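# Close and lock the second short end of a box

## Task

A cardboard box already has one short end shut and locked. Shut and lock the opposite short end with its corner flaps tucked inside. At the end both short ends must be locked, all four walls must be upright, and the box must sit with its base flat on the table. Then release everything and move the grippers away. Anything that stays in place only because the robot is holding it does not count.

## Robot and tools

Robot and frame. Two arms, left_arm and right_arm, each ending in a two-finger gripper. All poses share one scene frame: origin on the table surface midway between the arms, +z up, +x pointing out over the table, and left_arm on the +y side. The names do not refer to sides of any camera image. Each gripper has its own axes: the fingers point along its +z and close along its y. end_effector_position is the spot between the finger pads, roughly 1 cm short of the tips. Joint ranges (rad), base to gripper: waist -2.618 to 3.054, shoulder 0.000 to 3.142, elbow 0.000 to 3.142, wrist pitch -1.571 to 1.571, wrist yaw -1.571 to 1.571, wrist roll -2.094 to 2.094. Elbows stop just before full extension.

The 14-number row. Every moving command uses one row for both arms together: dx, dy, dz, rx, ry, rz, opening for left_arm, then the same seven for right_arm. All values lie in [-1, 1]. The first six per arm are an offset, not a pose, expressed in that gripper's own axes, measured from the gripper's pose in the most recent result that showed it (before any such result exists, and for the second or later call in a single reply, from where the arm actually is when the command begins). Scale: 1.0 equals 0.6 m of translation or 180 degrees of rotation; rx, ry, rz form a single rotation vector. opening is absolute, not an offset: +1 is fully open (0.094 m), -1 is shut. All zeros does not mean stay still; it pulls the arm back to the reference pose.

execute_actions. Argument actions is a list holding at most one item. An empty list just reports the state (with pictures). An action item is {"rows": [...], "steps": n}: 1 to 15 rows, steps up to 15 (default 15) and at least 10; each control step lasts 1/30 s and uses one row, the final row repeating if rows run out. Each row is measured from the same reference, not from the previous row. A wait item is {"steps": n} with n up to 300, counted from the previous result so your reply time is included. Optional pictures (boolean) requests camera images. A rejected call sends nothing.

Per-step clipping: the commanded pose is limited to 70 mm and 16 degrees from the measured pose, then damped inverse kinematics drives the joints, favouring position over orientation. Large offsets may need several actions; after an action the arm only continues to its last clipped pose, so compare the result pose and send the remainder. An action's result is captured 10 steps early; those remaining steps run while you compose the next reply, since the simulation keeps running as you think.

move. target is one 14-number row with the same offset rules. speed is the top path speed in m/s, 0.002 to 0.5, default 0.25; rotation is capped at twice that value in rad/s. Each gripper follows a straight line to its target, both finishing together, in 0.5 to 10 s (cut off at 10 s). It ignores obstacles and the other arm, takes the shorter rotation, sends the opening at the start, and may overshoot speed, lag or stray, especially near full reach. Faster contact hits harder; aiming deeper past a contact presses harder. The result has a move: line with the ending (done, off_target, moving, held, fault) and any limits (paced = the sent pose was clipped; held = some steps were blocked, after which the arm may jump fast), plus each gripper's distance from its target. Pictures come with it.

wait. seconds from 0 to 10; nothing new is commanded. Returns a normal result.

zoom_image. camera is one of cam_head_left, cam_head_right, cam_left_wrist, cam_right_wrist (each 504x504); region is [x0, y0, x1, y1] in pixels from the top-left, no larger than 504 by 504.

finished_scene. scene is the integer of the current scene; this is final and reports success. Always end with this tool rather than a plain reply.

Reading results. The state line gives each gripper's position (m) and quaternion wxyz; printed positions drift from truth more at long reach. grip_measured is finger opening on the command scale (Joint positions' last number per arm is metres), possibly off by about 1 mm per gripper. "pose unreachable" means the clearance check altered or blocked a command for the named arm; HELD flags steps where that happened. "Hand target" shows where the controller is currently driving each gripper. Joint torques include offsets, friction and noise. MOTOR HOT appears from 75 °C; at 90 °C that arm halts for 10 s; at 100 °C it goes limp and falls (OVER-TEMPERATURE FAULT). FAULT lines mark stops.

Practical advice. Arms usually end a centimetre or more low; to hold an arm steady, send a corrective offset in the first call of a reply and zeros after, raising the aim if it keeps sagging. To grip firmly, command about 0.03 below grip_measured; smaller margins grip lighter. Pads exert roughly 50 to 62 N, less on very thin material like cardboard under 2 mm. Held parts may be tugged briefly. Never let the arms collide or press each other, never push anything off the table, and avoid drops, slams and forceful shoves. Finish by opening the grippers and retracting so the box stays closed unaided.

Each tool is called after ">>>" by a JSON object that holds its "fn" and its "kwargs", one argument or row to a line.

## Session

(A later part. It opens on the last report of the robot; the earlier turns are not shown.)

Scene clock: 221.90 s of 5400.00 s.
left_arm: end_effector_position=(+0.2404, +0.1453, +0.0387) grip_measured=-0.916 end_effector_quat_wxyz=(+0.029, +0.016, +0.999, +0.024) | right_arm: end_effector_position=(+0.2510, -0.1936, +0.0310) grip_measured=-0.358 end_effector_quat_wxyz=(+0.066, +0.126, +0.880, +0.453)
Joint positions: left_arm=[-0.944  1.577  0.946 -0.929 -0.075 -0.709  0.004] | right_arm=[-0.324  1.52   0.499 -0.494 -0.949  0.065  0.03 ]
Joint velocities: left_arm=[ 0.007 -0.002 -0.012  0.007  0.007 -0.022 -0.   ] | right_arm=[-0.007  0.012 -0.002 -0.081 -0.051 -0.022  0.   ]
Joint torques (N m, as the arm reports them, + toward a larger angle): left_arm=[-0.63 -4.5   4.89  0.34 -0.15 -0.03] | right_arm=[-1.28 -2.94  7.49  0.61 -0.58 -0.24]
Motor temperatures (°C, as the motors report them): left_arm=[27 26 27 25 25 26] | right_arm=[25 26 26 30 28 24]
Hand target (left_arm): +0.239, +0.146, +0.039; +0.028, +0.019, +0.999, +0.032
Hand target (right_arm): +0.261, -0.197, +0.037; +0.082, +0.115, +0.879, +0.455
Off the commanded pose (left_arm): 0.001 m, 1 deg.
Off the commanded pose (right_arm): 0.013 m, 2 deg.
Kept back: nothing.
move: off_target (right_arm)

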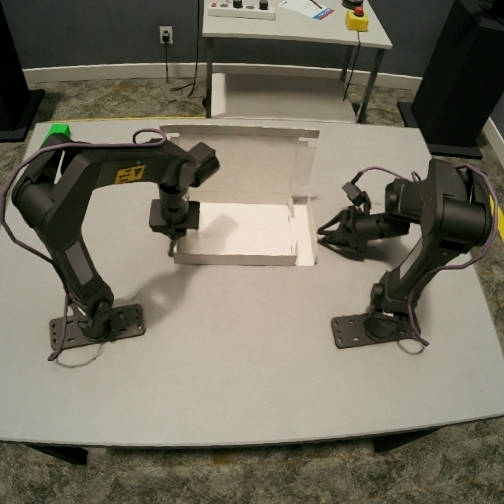

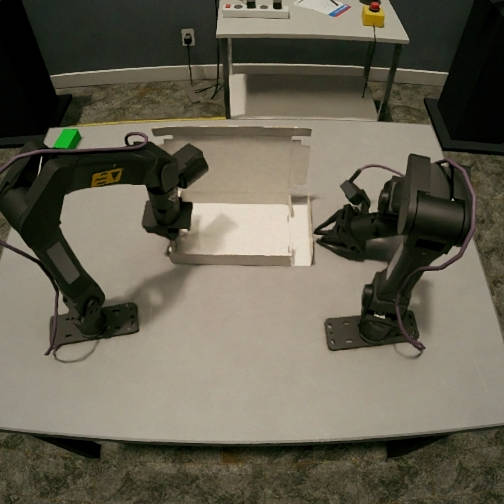

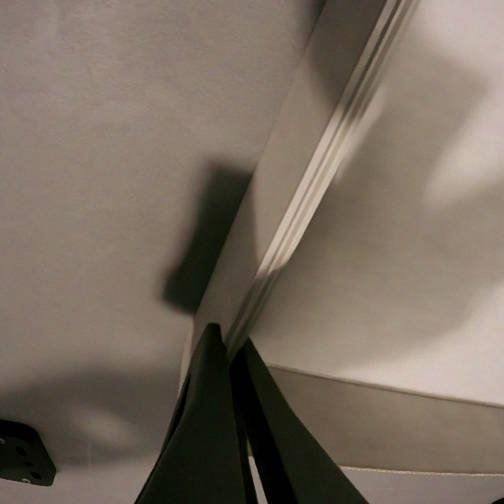

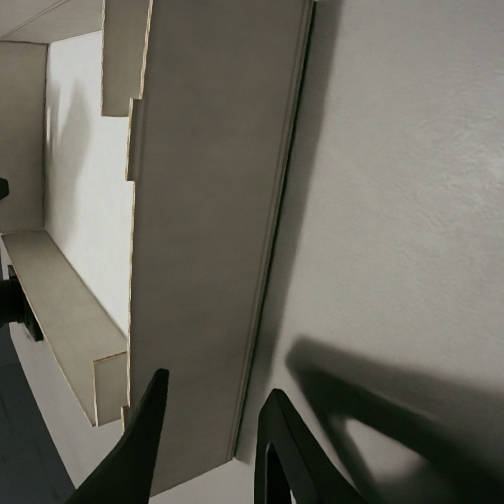

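>>> {"fn": "move", "kwargs": {
  "target": [0,-0.002,0,0,0,0.0,-0.945, -0.011,-0.018,0.012,0,0,-0.01,-0.36],
  "speed": 0.06
}}

Scene clock: 223.23 s of 5400.00 s.
left_arm: end_effector_position=(+0.2405, +0.1452, +0.0387) grip_measured=-0.916 end_effector_quat_wxyz=(+0.029, +0.016, +0.999, +0.024) | right_arm: end_effector_position=(+0.2531, -0.1955, +0.0175) grip_measured=-0.358 end_effector_quat_wxyz=(+0.061, +0.124, +0.884, +0.448)
Joint positions: left_arm=[-0.944  1.577  0.946 -0.929 -0.075 -0.709  0.004] | right_arm=[-0.324  1.589  0.499 -0.444 -0.937  0.05   0.03 ]
Joint velocities: left_arm=[-0.022 -0.012 -0.012  0.037  0.022  0.007 -0.   ] | right_arm=[-0.012 -0.007 -0.007  0.037 -0.007  0.022 -0.001]
Joint torques (N m, as the arm reports them, + toward a larger angle): left_arm=[-0.33 -4.72  4.73  0.42 -0.06 -0.04] | right_arm=[-0.22 -3.49  4.77  0.78 -0.54 -0.19]
Motor temperatures (°C, as the motors report them): left_arm=[27 26 27 25 25 26] | right_arm=[25 26 26 30 28 24]
Hand target (left_arm): +0.240, +0.144, +0.039; +0.029, +0.016, +0.999, +0.025
Hand target (right_arm): +0.257, -0.196, +0.018; +0.073, +0.112, +0.882, +0.451
Off the commanded pose (left_arm): 0.001 m, 0 deg.
Off the commanded pose (right_arm): 0.004 m, 2 deg.
Kept back: nothing.
move: done

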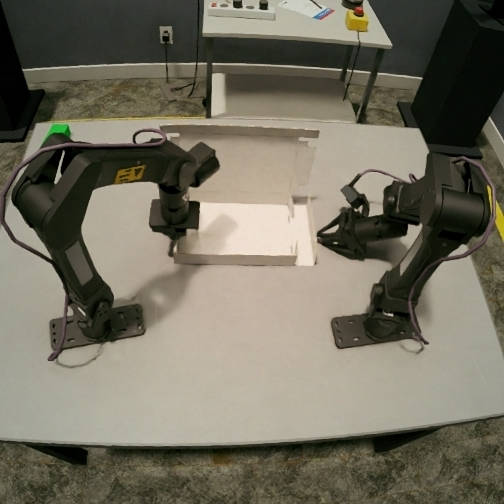

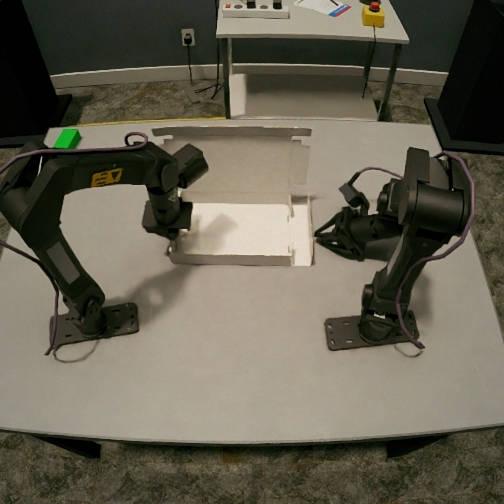

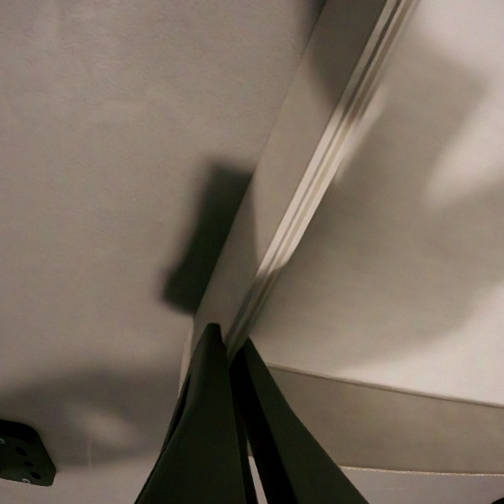

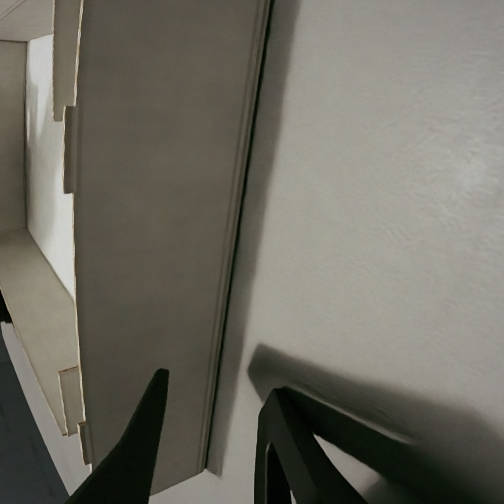

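>>> {"fn": "execute_actions", "kwargs": {
  "actions": [
    {"rows": [[0,-0.006,0,0.003,0,0.006,-0.945, 0,0.004,0.004,0,0,-0.01,-0.36],[0,-0.006,0,0.003,0,0.006,-0.945, 0,0.007,0.007,0,0,-0.01,-0.36],[0,-0.006,0,0.003,0,0.006,-0.945, 0,0.010,0.010,0,0,-0.01,-0.36],[0,-0.006,0,0.003,0,0.006,-0.945, 0,0.013,0.012,0,0,-0.01,-0.36],[0,-0.006,0,0.003,0,0.006,-0.945, 0.001,0.016,0.013,0,0,-0.01,-0.36],[0,-0.006,0,0.003,0,0.006,-0.945, 0.001,0.019,0.014,0,0,-0.01,-0.33],[0,-0.006,0,0.003,0,0.006,-0.945, 0.002,0.022,0.015,0,0,-0.01,-0.30],[0,-0.006,0,0.003,0,0.006,-0.945, 0.002,0.025,0.016,0,0,-0.01,-0.27],[0,-0.006,0,0.003,0,0.006,-0.945, 0.003,0.028,0.017,0,0,-0.01,-0.24],[0,-0.006,0,0.003,0,0.006,-0.945, 0.003,0.031,0.017,0,0,-0.01,-0.21],[0,-0.006,0,0.003,0,0.006,-0.945, 0.004,0.034,0.018,0,0,-0.01,-0.18],[0,-0.006,0,0.003,0,0.006,-0.945, 0.004,0.037,0.019,0,0,-0.01,-0.15],[0,-0.006,0,0.003,0,0.006,-0.945, 0.005,0.040,0.020,0,0,-0.01,-0.12],[0,-0.006,0,0.003,0,0.006,-0.945, 0.005,0.043,0.021,0,0,-0.01,-0.09],[0,-0.006,0,0.003,0,0.006,-0.945, 0.005,0.045,0.021,0,0,-0.01,-0.06]], "steps": 15}
  ]
}}

>>> {"fn": "wait", "kwargs": {
  "seconds": 0.3
}}

Scene clock: 224.77 s of 5400.00 s.
left_arm: end_effector_position=(+0.2405, +0.1451, +0.0387) grip_measured=-0.916 end_effector_quat_wxyz=(+0.029, +0.016, +0.999, +0.024) | right_arm: end_effector_position=(+0.2539, -0.1897, +0.0175) grip_measured=-0.358 end_effector_quat_wxyz=(+0.058, +0.118, +0.885, +0.447)
Joint positions: left_arm=[-0.944  1.577  0.946 -0.928 -0.075 -0.709  0.004] | right_arm=[-0.293  1.587  0.499 -0.423 -0.933  0.078  0.03 ]
Joint velocities: left_arm=[-0.012  0.002 -0.002 -0.095  0.007 -0.022  0.001] | right_arm=[ 0.291 -0.085  0.002  0.066  0.051  0.256 -0.001]
Joint torques (N m, as the arm reports them, + toward a larger angle): left_arm=[-0.52 -4.69  4.73  0.47  0.01  0.14] | right_arm=[ 0.83 -5.83  3.33  0.86 -0.53 -0.06]
Motor temperatures (°C, as the motors report them): left_arm=[27 26 27 25 25 26] | right_arm=[25 26 26 30 28 24]
Steps of this call (steps 1 to 41: nothing new was sent; steps 42 to 46: the first 5 steps of this action). Readings (end_effector_position):
42: left_arm (+0.2405, +0.1451, +0.0387) | right_arm (+0.2535, -0.1956, +0.0173)
43: left_arm (+0.2405, +0.1451, +0.0387) | right_arm (+0.2535, -0.1949, +0.0173)
45: left_arm (+0.2405, +0.1451, +0.0387) | right_arm (+0.2537, -0.1916, +0.0173)
46: the state above

Scene clock: 225.40 s of 5400.00 s.
left_arm: end_effector_position=(+0.2405, +0.1451, +0.0387) grip_measured=-0.916 end_effector_quat_wxyz=(+0.029, +0.016, +0.999, +0.024) | right_arm: end_effector_position=(+0.2613, -0.1758, +0.0300) grip_measured=-0.062 end_effector_quat_wxyz=(+0.064, +0.119, +0.888, +0.439)
Joint positions: left_arm=[-0.944  1.577  0.946 -0.928 -0.075 -0.709  0.004] | right_arm=[-0.208  1.507  0.499 -0.373 -0.906  0.23   0.044]
Joint velocities: left_arm=[-0.002  0.017  0.002 -0.022 -0.007 -0.007  0.   ] | right_arm=[-0.007  0.017  0.017  0.081 -0.022  0.022 -0.   ]
Joint torques (N m, as the arm reports them, + toward a larger angle): left_arm=[-0.51 -4.7   4.73  0.48  0.01  0.12] | right_arm=[ 1.58 -5.05  3.33  1.1  -0.52 -0.06]
Motor temperatures (°C, as the motors report them): left_arm=[27 26 27 25 25 26] | right_arm=[25 26 26 30 28 24]
Hand target (left_arm): +0.240, +0.142, +0.039; +0.029, +0.025, +0.999, +0.020
Hand target (right_arm): +0.257, -0.170, +0.032; +0.067, +0.109, +0.885, +0.447
Off the commanded pose (left_arm): 0.003 m, 1 deg.
Off the commanded pose (right_arm): 0.008 m, 1 deg.
Kept back: nothing.
Steps of this call (steps 1 to 10: the last 10 steps of your previous action; steps 11 to 19: nothing new was sent). Readings (end_effector_position):
1: left_arm (+0.2405, +0.1451, +0.0387) | right_arm (+0.2540, -0.1879, +0.0179)
2: left_arm (+0.2405, +0.1451, +0.0387) | right_arm (+0.2545, -0.1866, +0.0187)
4: left_arm (+0.2405, +0.1451, +0.0387) | right_arm (+0.2560, -0.1846, +0.0210)
8: left_arm (+0.2405, +0.1451, +0.0387) | right_arm (+0.2583, -0.1799, +0.0257)
19: the state above

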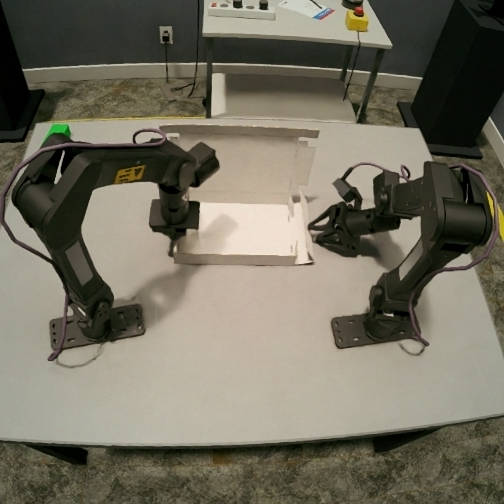

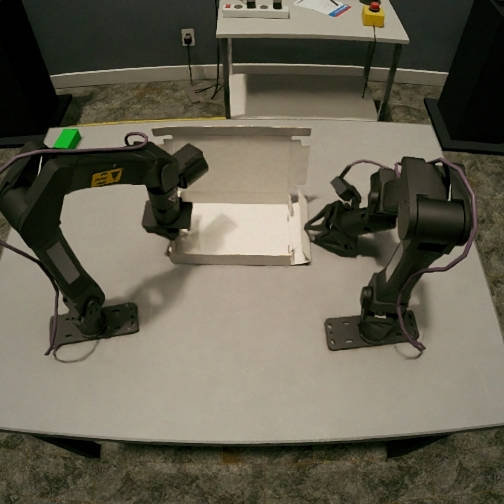

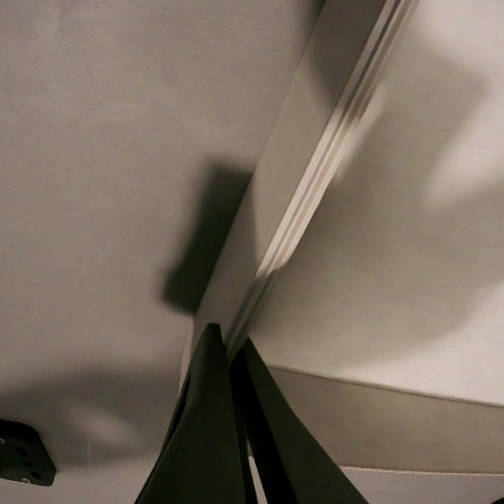

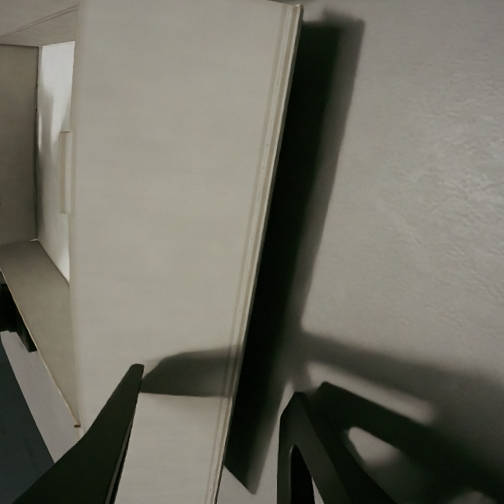

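>>> {"fn": "execute_actions", "kwargs": {
  "actions": [
    {"rows": [[0,-0.007,0,0.003,0,0.006,-0.945, 0.009,0.009,0.005,-0.008,0.001,-0.006,-0.06],[0,-0.007,0,0.003,0,0.006,-0.945, 0.010,0.011,0.006,-0.012,0.001,-0.005,-0.06],[0,-0.007,0,0.003,0,0.006,-0.945, 0.010,0.012,0.007,-0.016,0.002,-0.004,-0.06],[0,-0.007,0,0.003,0,0.006,-0.945, 0.011,0.014,0.008,-0.020,0.003,-0.003,-0.06],[0,-0.007,0,0.003,0,0.006,-0.945, 0.011,0.015,0.009,-0.024,0.003,-0.002,-0.06],[0,-0.007,0,0.003,0,0.006,-0.945, 0.012,0.017,0.010,-0.028,0.004,-0.001,-0.06],[0,-0.007,0,0.003,0,0.006,-0.945, 0.012,0.018,0.010,-0.032,0.005,0.0,-0.06],[0,-0.007,0,0.003,0,0.006,-0.945, 0.013,0.020,0.011,-0.036,0.005,0.0,-0.06],[0,-0.007,0,0.003,0,0.006,-0.945, 0.013,0.021,0.012,-0.040,0.006,0.001,-0.06],[0,-0.007,0,0.003,0,0.006,-0.945, 0.013,0.023,0.013,-0.044,0.007,0.002,-0.06],[0,-0.007,0,0.003,0,0.006,-0.945, 0.014,0.024,0.014,-0.048,0.007,0.003,-0.06],[0,-0.007,0,0.003,0,0.006,-0.945, 0.014,0.026,0.015,-0.052,0.008,0.004,-0.06],[0,-0.007,0,0.003,0,0.006,-0.945, 0.015,0.027,0.015,-0.056,0.009,0.004,-0.06],[0,-0.007,0,0.003,0,0.006,-0.945, 0.015,0.029,0.016,-0.059,0.009,0.005,-0.06]], "steps": 15}
  ]
}}

>>> {"fn": "wait", "kwargs": {
  "seconds": 0.3
}}

Scene clock: 227.43 s of 5400.00 s.
left_arm: end_effector_position=(+0.2405, +0.1451, +0.0387) grip_measured=-0.916 end_effector_quat_wxyz=(+0.029, +0.016, +0.999, +0.024) | right_arm: end_effector_position=(+0.2636, -0.1743, +0.0324) grip_measured=-0.062 end_effector_quat_wxyz=(+0.068, +0.121, +0.884, +0.447)
Joint positions: left_arm=[-0.944  1.577  0.946 -0.928 -0.075 -0.709  0.004] | right_arm=[-0.208  1.507  0.497 -0.354 -0.921  0.243  0.044]
Joint velocities: left_arm=[ 0.002 -0.002 -0.007 -0.081  0.022  0.007  0.   ] | right_arm=[-0.002 -0.007 -0.081  0.227 -0.227  0.11  -0.001]
Joint torques (N m, as the arm reports them, + toward a larger angle): left_arm=[-0.67 -4.59  4.82  0.47  0.02  0.11] | right_arm=[ 1.09 -3.65  2.55  0.92 -0.68 -0.08]
Motor temperatures (°C, as the motors report them): left_arm=[27 26 27 25 25 26] | right_arm=[25 26 26 30 28 24]
Steps of this call (steps 1 to 56: nothing new was sent; steps 57 to 61: the first 5 steps of this action). Readings (end_effector_position):
57: left_arm (+0.2405, +0.1451, +0.0387) | right_arm (+0.2613, -0.1758, +0.0300)
58: left_arm (+0.2405, +0.1451, +0.0387) | right_arm (+0.2617, -0.1758, +0.0301)
60: left_arm (+0.2405, +0.1451, +0.0387) | right_arm (+0.2630, -0.1751, +0.0315)
61: the state above

Scene clock: 228.07 s of 5400.00 s.
left_arm: end_effector_position=(+0.2405, +0.1451, +0.0387) grip_measured=-0.916 end_effector_quat_wxyz=(+0.029, +0.016, +0.999, +0.024) | right_arm: end_effector_position=(+0.2623, -0.1614, +0.0375) grip_measured=-0.062 end_effector_quat_wxyz=(+0.061, +0.118, +0.854, +0.504)
Joint positions: left_arm=[-0.944  1.577  0.946 -0.928 -0.075 -0.709  0.004] | right_arm=[-0.208  1.558  0.464 -0.251 -1.05   0.276  0.044]
Joint velocities: left_arm=[ 0.002 -0.002 -0.012  0.037 -0.095 -0.051  0.   ] | right_arm=[ 0.017 -0.002  0.002  0.007  0.007 -0.007  0.001]
Joint torques (N m, as the arm reports them, + toward a larger angle): left_arm=[-0.67 -4.6   4.82  0.48  0.02  0.11] | right_arm=[ 0.35 -3.41  2.74  1.17 -0.88 -0.04]
Motor temperatures (°C, as the motors report them): left_arm=[27 26 27 25 25 26] | right_arm=[25 26 26 30 28 24]
Hand target (left_arm): +0.240, +0.141, +0.038; +0.029, +0.025, +0.999, +0.020
Hand target (right_arm): +0.257, -0.156, +0.038; +0.056, +0.113, +0.845, +0.520
Off the commanded pose (left_arm): 0.004 m, 1 deg.
Off the commanded pose (right_arm): 0.007 m, 2 deg.
Kept back: nothing.
Steps of this call (steps 1 to 10: the last 10 steps of your previous action; steps 11 to 19: nothing new was sent). Readings (end_effector_position):
1: left_arm (+0.2405, +0.1451, +0.0387) | right_arm (+0.2639, -0.1735, +0.0332)
2: left_arm (+0.2405, +0.1451, +0.0387) | right_arm (+0.2637, -0.1726, +0.0338)
4: left_arm (+0.2405, +0.1451, +0.0387) | right_arm (+0.2633, -0.1704, +0.0347)
8: left_arm (+0.2405, +0.1451, +0.0387) | right_arm (+0.2622, -0.1657, +0.0350)
19: the state above

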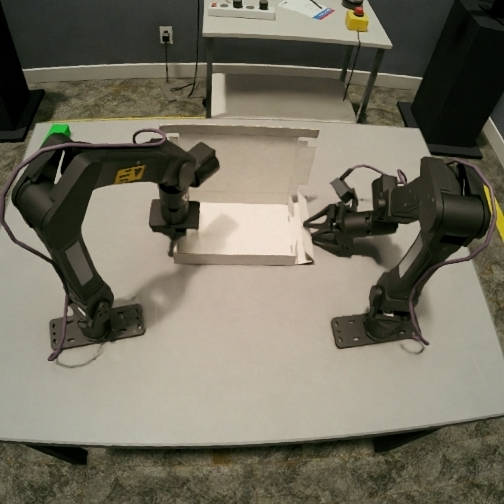

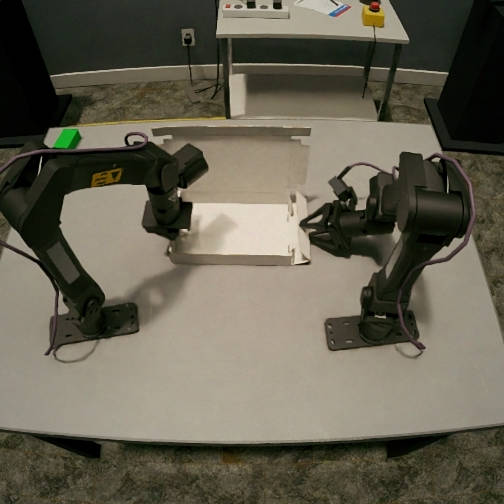

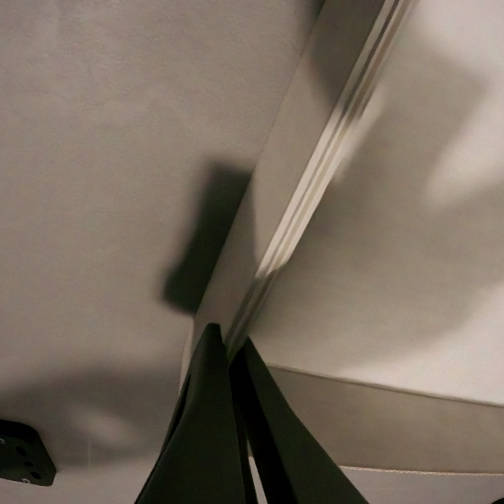

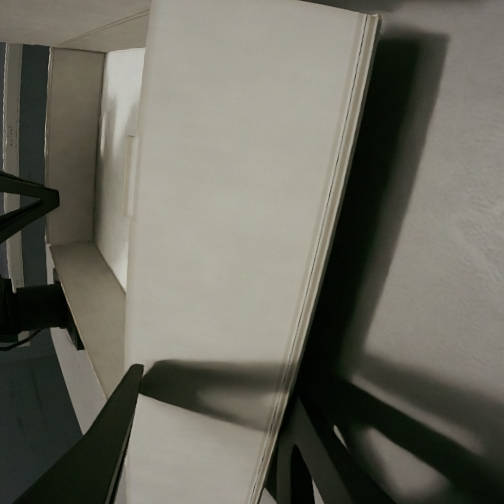

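>>> {"fn": "execute_actions", "kwargs": {
  "actions": [
    {"rows": [[0,-0.008,0,0.004,0,0.006,-0.945, 0.010,0.007,0.004,-0.012,0,0,-0.06],[0,-0.008,0,0.004,0,0.006,-0.945, 0.011,0.010,0.005,-0.012,0,0,-0.06],[0,-0.008,0,0.004,0,0.006,-0.945, 0.011,0.013,0.005,-0.012,0,0,-0.06],[0,-0.008,0,0.004,0,0.006,-0.945, 0.012,0.016,0.005,-0.012,0,0,-0.06],[0,-0.008,0,0.004,0,0.006,-0.945, 0.012,0.019,0.006,-0.012,0,0,-0.06],[0,-0.008,0,0.004,0,0.006,-0.945, 0.013,0.022,0.006,-0.012,0,0,-0.06],[0,-0.008,0,0.004,0,0.006,-0.945, 0.013,0.025,0.007,-0.012,0,0,-0.06],[0,-0.008,0,0.004,0,0.006,-0.945, 0.014,0.028,0.007,-0.012,0,0,-0.06],[0,-0.008,0,0.004,0,0.006,-0.945, 0.014,0.031,0.008,-0.012,0,0,-0.06],[0,-0.008,0,0.004,0,0.006,-0.945, 0.015,0.034,0.008,-0.012,0,0,-0.06],[0,-0.008,0,0.004,0,0.006,-0.945, 0.016,0.037,0.009,-0.012,0,0,-0.06],[0,-0.008,0,0.004,0,0.006,-0.945, 0.016,0.040,0.010,-0.012,0,0,-0.06],[0,-0.008,0,0.004,0,0.006,-0.945, 0.017,0.043,0.011,-0.012,0,0,-0.06]], "steps": 15}
  ]
}}

>>> {"fn": "wait", "kwargs": {
  "seconds": 0.3
}}

Scene clock: 229.83 s of 5400.00 s.
left_arm: end_effector_position=(+0.2405, +0.1451, +0.0387) grip_measured=-0.916 end_effector_quat_wxyz=(+0.029, +0.016, +0.999, +0.024) | right_arm: end_effector_position=(+0.2619, -0.1604, +0.0377) grip_measured=-0.062 end_effector_quat_wxyz=(+0.061, +0.126, +0.852, +0.505)
Joint positions: left_arm=[-0.944  1.577  0.946 -0.928 -0.075 -0.709  0.004] | right_arm=[-0.203  1.547  0.449 -0.222 -1.049  0.314  0.044]
Joint velocities: left_arm=[-0.012 -0.007 -0.007  0.007  0.022 -0.037 -0.001] | right_arm=[ 0.1   -0.183 -0.081  0.051 -0.007  0.242  0.   ]
Joint torques (N m, as the arm reports them, + toward a larger angle): left_arm=[-0.68 -4.62  4.71  0.45  0.03  0.1 ] | right_arm=[ 1.84 -5.27  3.39  1.12 -0.87 -0.04]
Motor temperatures (°C, as the motors report them): left_arm=[27 26 27 25 25 26] | right_arm=[25 26 26 30 28 24]
Steps of this call (steps 1 to 48: nothing new was sent; steps 49 to 53: the first 5 steps of this action). Readings (end_effector_position):
49: left_arm (+0.2405, +0.1451, +0.0387) | right_arm (+0.2625, -0.1614, +0.0373)
50: left_arm (+0.2405, +0.1451, +0.0387) | right_arm (+0.2623, -0.1614, +0.0369)
52: left_arm (+0.2405, +0.1451, +0.0387) | right_arm (+0.2620, -0.1609, +0.0371)
53: the state above

Scene clock: 230.47 s of 5400.00 s.
left_arm: end_effector_position=(+0.2405, +0.1461, +0.0387) grip_measured=-0.916 end_effector_quat_wxyz=(+0.030, +0.016, +0.999, +0.026) | right_arm: end_effector_position=(+0.2632, -0.1513, +0.0475) grip_measured=-0.062 end_effector_quat_wxyz=(+0.062, +0.137, +0.855, +0.496)
Joint positions: left_arm=[-0.944  1.577  0.946 -0.931 -0.079 -0.708  0.004] | right_arm=[-0.145  1.465  0.438 -0.19  -1.009  0.446  0.044]
Joint velocities: left_arm=[ 0.002  0.007  0.002 -0.022  0.022 -0.037  0.001] | right_arm=[-0.002 -0.012  0.002 -0.037 -0.066  0.095 -0.   ]
Joint torques (N m, as the arm reports them, + toward a larger angle): left_arm=[-0.67 -4.63  4.79  0.5   0.08  0.11] | right_arm=[ 1.99 -5.33  3.84  1.3  -0.94 -0.08]
Motor temperatures (°C, as the motors report them): left_arm=[27 26 27 25 25 26] | right_arm=[25 26 26 30 28 24]
Hand target (left_arm): +0.240, +0.140, +0.038; +0.029, +0.026, +0.999, +0.018
Hand target (right_arm): +0.257, -0.142, +0.057; +0.062, +0.116, +0.844, +0.519
Off the commanded pose (left_arm): 0.006 m, 1 deg.
Off the commanded pose (right_arm): 0.015 m, 4 deg.
Kept back: nothing.
Steps of this call (steps 1 to 10: the last 10 steps of your previous action; steps 11 to 19: nothing new was sent). Readings (end_effector_position):
1: left_arm (+0.2405, +0.1452, +0.0387) | right_arm (+0.2618, -0.1596, +0.0384)
2: left_arm (+0.2406, +0.1452, +0.0387) | right_arm (+0.2617, -0.1586, +0.0394)
4: left_arm (+0.2405, +0.1453, +0.0387) | right_arm (+0.2618, -0.1565, +0.0416)
8: left_arm (+0.2405, +0.1457, +0.0387) | right_arm (+0.2622, -0.1524, +0.0464)
19: the state above

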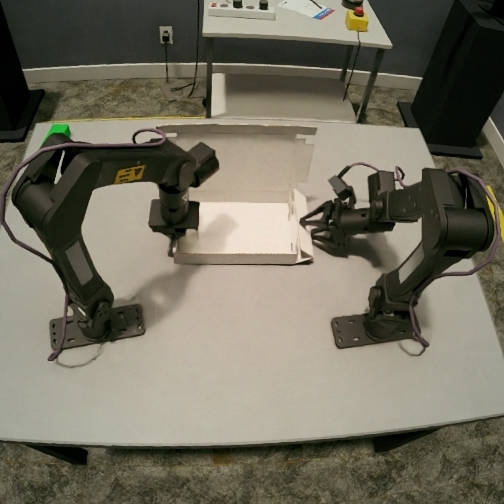

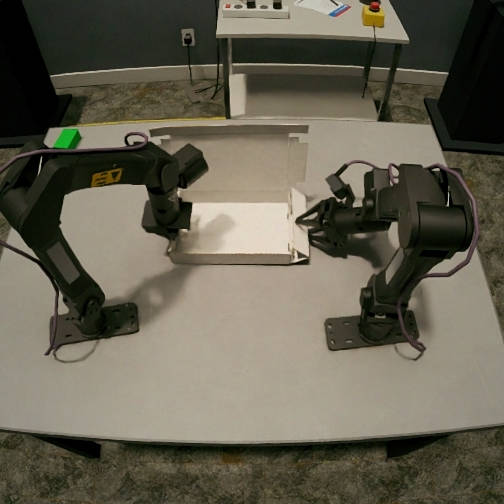

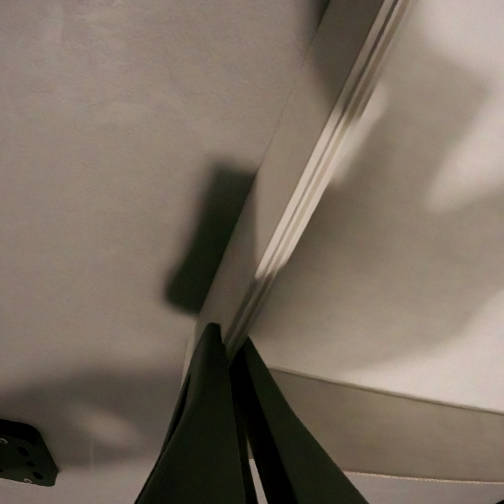

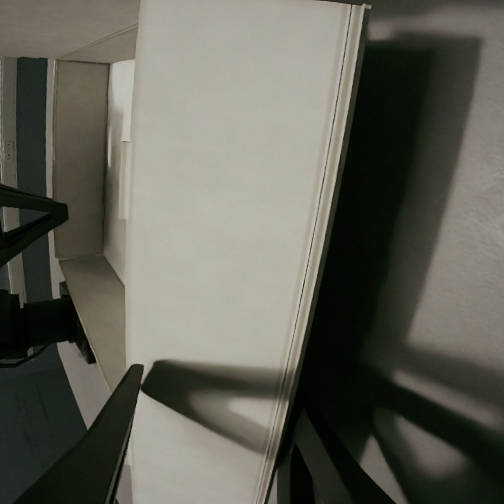

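>>> {"fn": "execute_actions", "kwargs": {
  "actions": [
    {"rows": [[0,-0.012,0,0.006,0,0.008,-0.945, 0.015,0.021,0.004,-0.017,0.004,-0.012,-0.06],[0,-0.012,0,0.006,0,0.008,-0.945, 0.016,0.023,0.006,-0.017,0.004,-0.012,-0.06],[0,-0.012,0,0.006,0,0.008,-0.945, 0.017,0.024,0.008,-0.017,0.004,-0.012,-0.06],[0,-0.012,0,0.006,0,0.008,-0.945, 0.018,0.026,0.010,-0.017,0.004,-0.012,-0.06],[0,-0.012,0,0.006,0,0.008,-0.945, 0.018,0.027,0.012,-0.017,0.004,-0.012,-0.06],[0,-0.012,0,0.006,0,0.008,-0.945, 0.019,0.029,0.014,-0.017,0.004,-0.012,-0.06],[0,-0.012,0,0.006,0,0.008,-0.945, 0.020,0.030,0.016,-0.017,0.004,-0.012,-0.06],[0,-0.012,0,0.006,0,0.008,-0.945, 0.021,0.032,0.018,-0.017,0.004,-0.012,-0.06],[0,-0.012,0,0.006,0,0.008,-0.945, 0.022,0.033,0.020,-0.017,0.004,-0.012,-0.06],[0,-0.012,0,0.006,0,0.008,-0.945, 0.022,0.035,0.022,-0.017,0.004,-0.012,-0.06],[0,-0.012,0,0.006,0,0.008,-0.945, 0.023,0.036,0.024,-0.017,0.004,-0.012,-0.06],[0,-0.012,0,0.006,0,0.008,-0.945, 0.024,0.038,0.026,-0.017,0.004,-0.012,-0.06],[0,-0.012,0,0.006,0,0.008,-0.945, 0.025,0.039,0.028,-0.017,0.004,-0.012,-0.06],[0,-0.012,0,0.006,0,0.008,-0.945, 0.0255,0.040,0.030,-0.017,0.004,-0.012,-0.06]], "steps": 15}
  ]
}}

>>> {"fn": "wait", "kwargs": {
  "seconds": 0.3
}}

Scene clock: 232.60 s of 5400.00 s.
left_arm: end_effector_position=(+0.2404, +0.1464, +0.0387) grip_measured=-0.916 end_effector_quat_wxyz=(+0.029, +0.017, +0.999, +0.027) | right_arm: end_effector_position=(+0.2613, -0.1476, +0.0475) grip_measured=-0.062 end_effector_quat_wxyz=(+0.065, +0.135, +0.856, +0.494)
Joint positions: left_arm=[-0.944  1.577  0.946 -0.932 -0.08  -0.706  0.004] | right_arm=[-0.123  1.444  0.419 -0.157 -0.995  0.48   0.044]
Joint velocities: left_arm=[ 0.002  0.002  0.002  0.022 -0.007  0.066 -0.   ] | right_arm=[ 0.198 -0.1   -0.1    0.168  0.11   0.168 -0.   ]
Joint torques (N m, as the arm reports them, + toward a larger angle): left_arm=[-1.01 -4.47  4.88  0.5   0.1   0.08] | right_arm=[ 2.1  -4.56  3.83  1.35 -1.    0.05]
Motor temperatures (°C, as the motors report them): left_arm=[27 26 27 25 25 26] | right_arm=[25 26 26 30 28 24]
Steps of this call (steps 1 to 59: nothing new was sent; steps 60 to 64: the first 5 steps of this action). Readings (end_effector_position):
60: left_arm (+0.2405, +0.1461, +0.0387) | right_arm (+0.2634, -0.1513, +0.0475)
61: left_arm (+0.2405, +0.1461, +0.0387) | right_arm (+0.2630, -0.1508, +0.0474)
63: left_arm (+0.2405, +0.1463, +0.0387) | right_arm (+0.2618, -0.1488, +0.0475)
64: the state above

Scene clock: 233.23 s of 5400.00 s.
left_arm: end_effector_position=(+0.2377, +0.1543, +0.0391) grip_measured=-0.916 end_effector_quat_wxyz=(+0.026, +0.018, +0.998, +0.045) | right_arm: end_effector_position=(+0.2616, -0.1343, +0.0452) grip_measured=-0.061 end_effector_quat_wxyz=(+0.064, +0.147, +0.860, +0.485)
Joint positions: left_arm=[-0.944  1.577  0.946 -0.961 -0.102 -0.706  0.004] | right_arm=[-0.042  1.42   0.387 -0.044 -0.937  0.627  0.044]
Joint velocities: left_arm=[ 0.002 -0.012 -0.012 -0.007  0.007  0.11   0.   ] | right_arm=[-0.002 -0.017 -0.002 -0.022  0.007 -0.022 -0.001]
Joint torques (N m, as the arm reports them, + toward a larger angle): left_arm=[-0.98 -4.5   4.88  0.69  0.3   0.12] | right_arm=[ 2.31 -5.03  4.33  1.73 -1.07  0.04]
Motor temperatures (°C, as the motors report them): left_arm=[27 26 27 25 25 26] | right_arm=[25 26 26 30 28 24]
Hand target (left_arm): +0.240, +0.139, +0.039; +0.029, +0.029, +0.999, +0.018
Hand target (right_arm): +0.256, -0.122, +0.060; +0.066, +0.113, +0.846, +0.518
Off the commanded pose (left_arm): 0.016 m, 3 deg.
Off the commanded pose (right_arm): 0.021 m, 6 deg.
Kept back: nothing.
Steps of this call (steps 1 to 10: the last 10 steps of your previous action; steps 11 to 19: nothing new was sent). Readings (end_effector_position):
1: left_arm (+0.2403, +0.1467, +0.0387) | right_arm (+0.2611, -0.1463, +0.0475)
2: left_arm (+0.2401, +0.1474, +0.0388) | right_arm (+0.2610, -0.1451, +0.0474)
4: left_arm (+0.2397, +0.1486, +0.0388) | right_arm (+0.2607, -0.1425, +0.0471)
8: left_arm (+0.2389, +0.1512, +0.0389) | right_arm (+0.2600, -0.1372, +0.0462)
19: the state above

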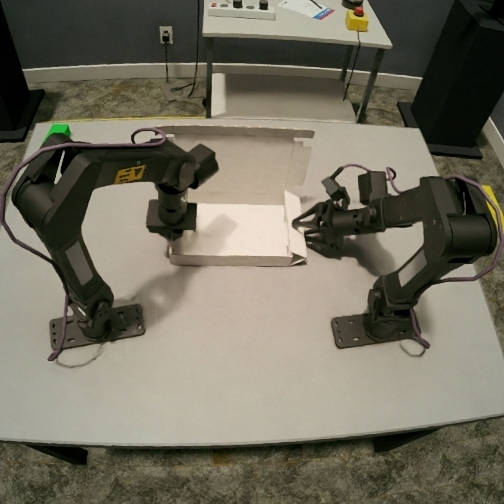

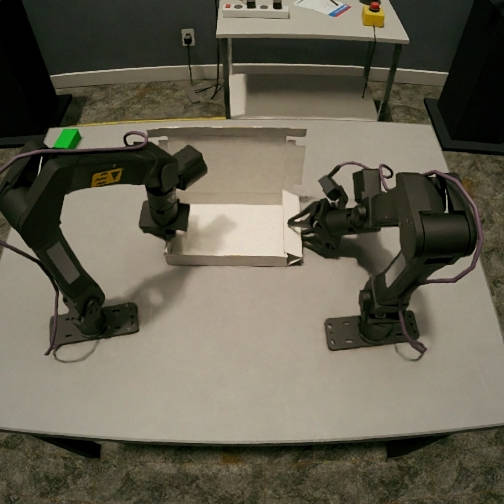

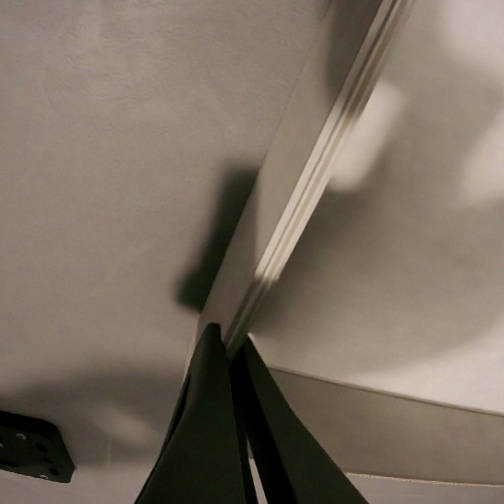

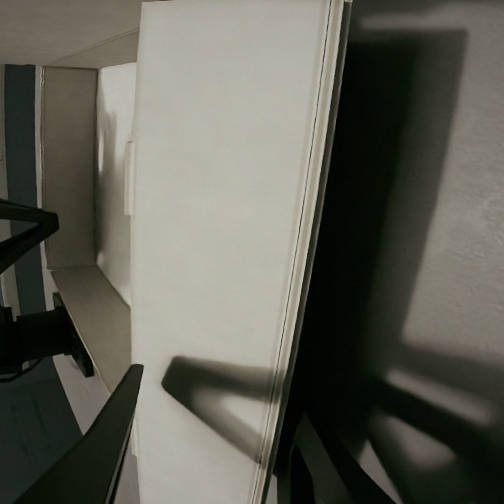

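>>> {"fn": "execute_actions", "kwargs": {
  "actions": [
    {"rows": [[-0.004,-0.026,0,0.018,0,0.008,-0.945, 0.017,0.031,0.001,-0.025,0.008,-0.02,-0.06],[-0.004,-0.027,0,0.019,0,0.008,-0.945, 0.018,0.034,0.001,-0.025,0.008,-0.02,-0.06],[-0.004,-0.028,0,0.020,0,0.008,-0.945, 0.018,0.036,0.002,-0.025,0.008,-0.02,-0.06],[-0.004,-0.029,0,0.021,0,0.008,-0.945, 0.019,0.039,0.002,-0.025,0.008,-0.02,-0.06],[-0.004,-0.030,0,0.022,0,0.008,-0.945, 0.019,0.041,0.002,-0.025,0.008,-0.02,-0.06],[-0.004,-0.031,0,0.023,0,0.008,-0.945, 0.020,0.044,0.003,-0.025,0.008,-0.02,-0.06],[-0.004,-0.032,0,0.024,0,0.008,-0.945, 0.020,0.046,0.003,-0.025,0.008,-0.02,-0.06],[-0.004,-0.033,0,0.025,0,0.008,-0.945, 0.021,0.049,0.003,-0.025,0.008,-0.02,-0.06],[-0.004,-0.034,0,0.026,0,0.008,-0.945, 0.022,0.051,0.004,-0.025,0.008,-0.02,-0.06],[-0.004,-0.035,0,0.027,0,0.008,-0.945, 0.022,0.054,0.004,-0.025,0.008,-0.02,-0.06],[-0.004,-0.035,0,0.028,0,0.008,-0.945, 0.023,0.056,0.004,-0.025,0.008,-0.02,-0.06],[-0.004,-0.035,0,0.028,0,0.008,-0.945, 0.023,0.059,0.005,-0.025,0.008,-0.02,-0.06],[-0.004,-0.035,0,0.028,0,0.008,-0.945, 0.024,0.061,0.005,-0.025,0.008,-0.02,-0.06]], "steps": 15}
  ]
}}

>>> {"fn": "wait", "kwargs": {
  "seconds": 0.3
}}

Scene clock: 235.07 s of 5400.00 s.
left_arm: end_effector_position=(+0.2374, +0.1545, +0.0391) grip_measured=-0.916 end_effector_quat_wxyz=(+0.025, +0.019, +0.998, +0.046) | right_arm: end_effector_position=(+0.2609, -0.1328, +0.0478) grip_measured=-0.061 end_effector_quat_wxyz=(+0.070, +0.144, +0.860, +0.484)
Joint positions: left_arm=[-0.944  1.577  0.946 -0.963 -0.102 -0.705  0.004] | right_arm=[-0.031  1.396  0.379 -0.035 -0.926  0.642  0.044]
Joint velocities: left_arm=[ 0.002 -0.022  0.007 -0.022  0.007  0.066  0.   ] | right_arm=[ 0.129 -0.164 -0.002 -0.007  0.022  0.037  0.001]
Joint torques (N m, as the arm reports them, + toward a larger angle): left_arm=[-0.9  -4.25  4.98  0.75  0.41  0.17] | right_arm=[ 2.25 -4.8   4.57  1.79 -1.12  0.01]
Motor temperatures (°C, as the motors report them): left_arm=[27 26 27 25 25 26] | right_arm=[25 26 26 31 28 24]
Steps of this call (steps 1 to 50: nothing new was sent; steps 51 to 55: the first 5 steps of this action). Readings (end_effector_position):
51: left_arm (+0.2377, +0.1543, +0.0391) | right_arm (+0.2619, -0.1345, +0.0451)
52: left_arm (+0.2377, +0.1543, +0.0391) | right_arm (+0.2618, -0.1345, +0.0456)
54: left_arm (+0.2374, +0.1544, +0.0391) | right_arm (+0.2611, -0.1336, +0.0468)
55: the state above

Scene clock: 235.70 s of 5400.00 s.
left_arm: end_effector_position=(+0.2366, +0.1547, +0.0391) grip_measured=-0.916 end_effector_quat_wxyz=(+0.023, +0.019, +0.998, +0.046) | right_arm: end_effector_position=(+0.2607, -0.1260, +0.0550) grip_measured=-0.061 end_effector_quat_wxyz=(+0.073, +0.151, +0.862, +0.478)
Joint positions: left_arm=[-0.944  1.577  0.946 -0.966 -0.1   -0.704  0.004] | right_arm=[ 0.016  1.342  0.379 -0.034 -0.885  0.716  0.044]
Joint velocities: left_arm=[ 0.002 -0.007 -0.017  0.007 -0.081  0.037 -0.001] | right_arm=[ 0.007 -0.002  0.002 -0.051 -0.007 -0.022  0.001]
Joint torques (N m, as the arm reports them, + toward a larger angle): left_arm=[-0.78 -4.56  4.77  0.82  0.57  0.2 ] | right_arm=[ 2.44 -4.63  5.98  1.85 -1.19 -0.02]
Motor temperatures (°C, as the motors report them): left_arm=[27 26 27 25 25 26] | right_arm=[25 26 26 31 28 24]
Hand target (left_arm): +0.239, +0.134, +0.039; +0.024, +0.033, +0.999, +0.003
Hand target (right_arm): +0.255, -0.111, +0.074; +0.073, +0.110, +0.846, +0.517
Off the commanded pose (left_arm): 0.022 m, 5 deg.
Off the commanded pose (right_arm): 0.027 m, 7 deg.
Kept back: nothing.
Steps of this call (steps 1 to 10: the last 10 steps of your previous action; steps 11 to 19: nothing new was sent). Readings (end_effector_position):
1: left_arm (+0.2373, +0.1544, +0.0391) | right_arm (+0.2610, -0.1320, +0.0488)
2: left_arm (+0.2373, +0.1544, +0.0391) | right_arm (+0.2609, -0.1311, +0.0498)
4: left_arm (+0.2371, +0.1544, +0.0391) | right_arm (+0.2607, -0.1295, +0.0515)
8: left_arm (+0.2368, +0.1545, +0.0391) | right_arm (+0.2603, -0.1265, +0.0544)
19: the state above

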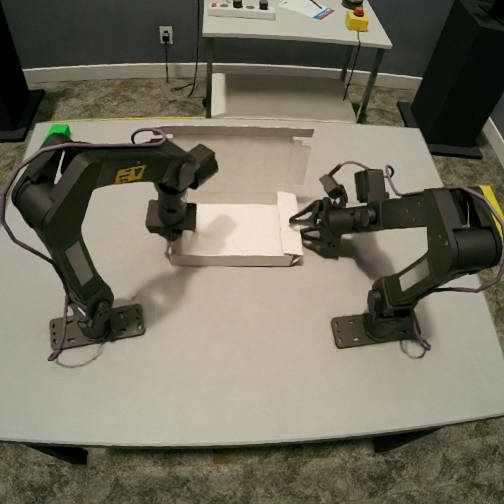

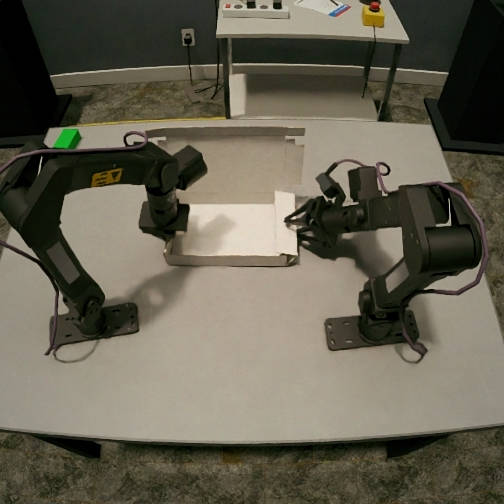

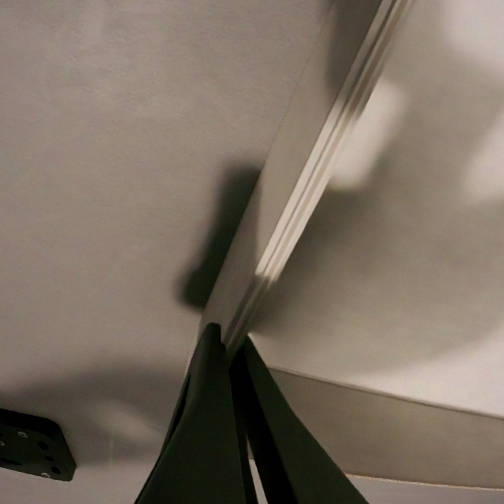

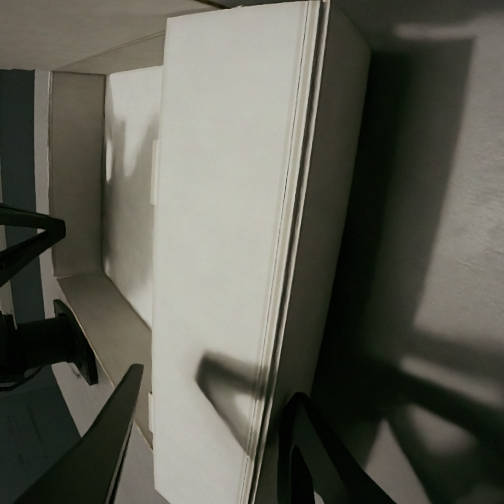

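>>> {"fn": "execute_actions", "kwargs": {
  "actions": [
    {"rows": [[-0.004,-0.035,0,0.027,0,0.008,-0.945, 0.018,0.037,0.002,-0.022,0.006,-0.023,-0.07],[-0.004,-0.035,0,0.027,0,0.008,-0.945, 0.019,0.036,0.004,-0.014,0.004,-0.026,-0.08],[-0.004,-0.035,0,0.027,0,0.008,-0.945, 0.019,0.035,0.005,-0.006,0.002,-0.029,-0.09],[-0.004,-0.035,0,0.027,0,0.008,-0.945, 0.019,0.034,0.007,0.002,0.0,-0.032,-0.10],[-0.004,-0.035,0,0.027,0,0.008,-0.945, 0.020,0.033,0.008,0.010,-0.002,-0.035,-0.11],[-0.004,-0.035,0,0.027,0,0.008,-0.945, 0.020,0.032,0.010,0.018,-0.004,-0.038,-0.12],[-0.004,-0.035,0,0.027,0,0.008,-0.945, 0.021,0.031,0.011,0.026,-0.006,-0.041,-0.13],[-0.004,-0.035,0,0.027,0,0.008,-0.945, 0.021,0.030,0.013,0.034,-0.008,-0.044,-0.14],[-0.004,-0.035,0,0.027,0,0.008,-0.945, 0.021,0.029,0.014,0.042,-0.010,-0.047,-0.15],[-0.004,-0.035,0,0.027,0,0.008,-0.945, 0.022,0.028,0.016,0.050,-0.012,-0.050,-0.16],[-0.004,-0.035,0,0.027,0,0.008,-0.945, 0.022,0.027,0.017,0.058,-0.014,-0.053,-0.17],[-0.004,-0.035,0,0.027,0,0.008,-0.945, 0.022,0.026,0.019,0.066,-0.015,-0.055,-0.18],[-0.004,-0.035,0,0.027,0,0.008,-0.945, 0.023,0.025,0.020,0.073,-0.017,-0.058,-0.19],[-0.004,-0.035,0,0.027,0,0.008,-0.945, 0.023,0.0245,0.021,0.080,-0.018,-0.060,-0.19]], "steps": 15}
  ]
}}

>>> {"fn": "wait", "kwargs": {
  "seconds": 0.3
}}

Scene clock: 238.30 s of 5400.00 s.
left_arm: end_effector_position=(+0.2357, +0.1555, +0.0392) grip_measured=-0.916 end_effector_quat_wxyz=(+0.022, +0.020, +0.998, +0.047) | right_arm: end_effector_position=(+0.2586, -0.1222, +0.0558) grip_measured=-0.103 end_effector_quat_wxyz=(+0.092, +0.138, +0.875, +0.454)
Joint positions: left_arm=[-0.944  1.577  0.946 -0.971 -0.1   -0.703  0.004] | right_arm=[ 0.071  1.286  0.376 -0.053 -0.802  0.725  0.042]
Joint velocities: left_arm=[-0.012  0.002 -0.002 -0.081  0.007  0.022 -0.   ] | right_arm=[ 0.471 -0.388 -0.012 -0.242  0.623 -0.022 -0.008]
Joint torques (N m, as the arm reports them, + toward a larger angle): left_arm=[-0.97 -4.52  4.88  0.97  0.56  0.17] | right_arm=[ 2.23 -4.13  6.92  1.71 -1.23 -0.01]
Motor temperatures (°C, as the motors report them): left_arm=[27 26 27 25 25 26] | right_arm=[25 26 26 31 29 24]
Steps of this call (steps 1 to 73: nothing new was sent; steps 74 to 78: the first 5 steps of this action). Readings (end_effector_position):
74: left_arm (+0.2366, +0.1547, +0.0391) | right_arm (+0.2610, -0.1262, +0.0547)
75: left_arm (+0.2365, +0.1548, +0.0391) | right_arm (+0.2608, -0.1258, +0.0548)
77: left_arm (+0.2361, +0.1552, +0.0391) | right_arm (+0.2596, -0.1235, +0.0558)
78: the state above

Scene clock: 238.93 s of 5400.00 s.
left_arm: end_effector_position=(+0.2331, +0.1586, +0.0394) grip_measured=-0.916 end_effector_quat_wxyz=(+0.016, +0.023, +0.998, +0.054) | right_arm: end_effector_position=(+0.2496, -0.1192, +0.0431) grip_measured=-0.188 end_effector_quat_wxyz=(+0.116, +0.113, +0.931, +0.328)
Joint positions: left_arm=[-0.944  1.577  0.946 -0.987 -0.103 -0.697  0.004] | right_arm=[ 0.274  1.22   0.444 -0.236 -0.466  0.729  0.038]
Joint velocities: left_arm=[-0.002 -0.012 -0.007 -0.037  0.022 -0.022 -0.001] | right_arm=[ 0.002 -0.007  0.002 -0.007  0.051 -0.037  0.   ]
Joint torques (N m, as the arm reports them, + toward a larger angle): left_arm=[-0.82 -4.55  4.93  0.87  0.54  0.13] | right_arm=[ 2.52 -3.71  9.22  1.69 -0.7  -0.05]
Motor temperatures (°C, as the motors report them): left_arm=[27 26 27 25 25 26] | right_arm=[25 26 26 31 29 24]
Hand target (left_arm): +0.238, +0.135, +0.039; +0.022, +0.034, +0.999, +0.005
Hand target (right_arm): +0.254, -0.104, +0.061; +0.125, +0.090, +0.922, +0.356
Off the commanded pose (left_arm): 0.025 m, 6 deg.
Off the commanded pose (right_arm): 0.024 m, 4 deg.
Kept back: nothing.
Steps of this call (steps 1 to 10: the last 10 steps of your previous action; steps 11 to 19: nothing new was sent). Readings (end_effector_position):
1: left_arm (+0.2353, +0.1559, +0.0392) | right_arm (+0.2571, -0.1210, +0.0552)
2: left_arm (+0.2350, +0.1562, +0.0392) | right_arm (+0.2553, -0.1202, +0.0537)
4: left_arm (+0.2341, +0.1571, +0.0392) | right_arm (+0.2508, -0.1193, +0.0489)
8: left_arm (+0.2332, +0.1588, +0.0394) | right_arm (+0.2492, -0.1174, +0.0463)
19: the state above

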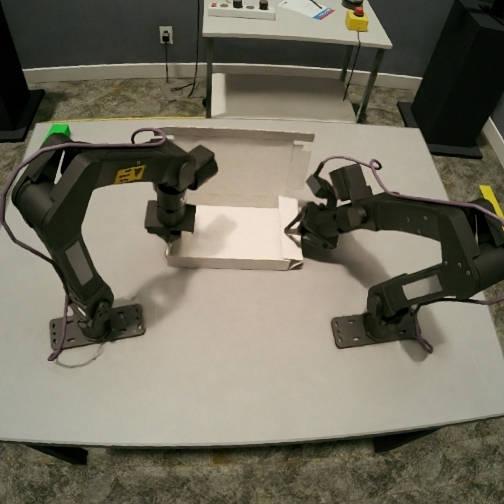

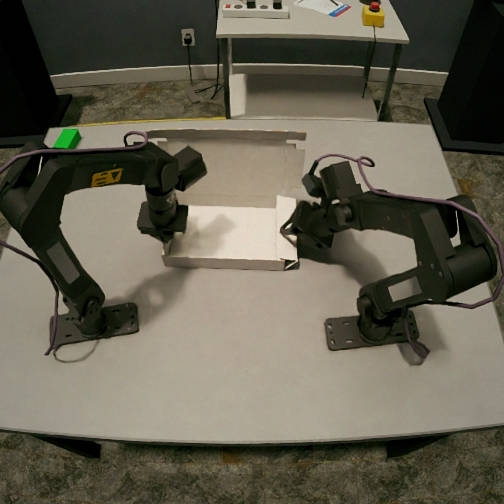

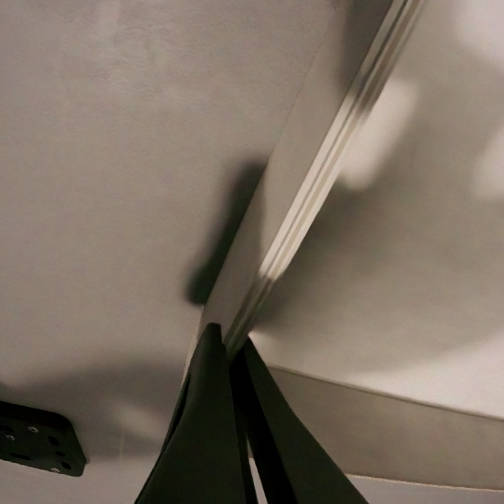

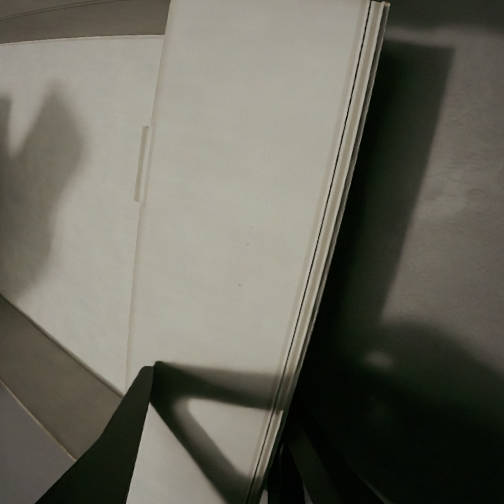

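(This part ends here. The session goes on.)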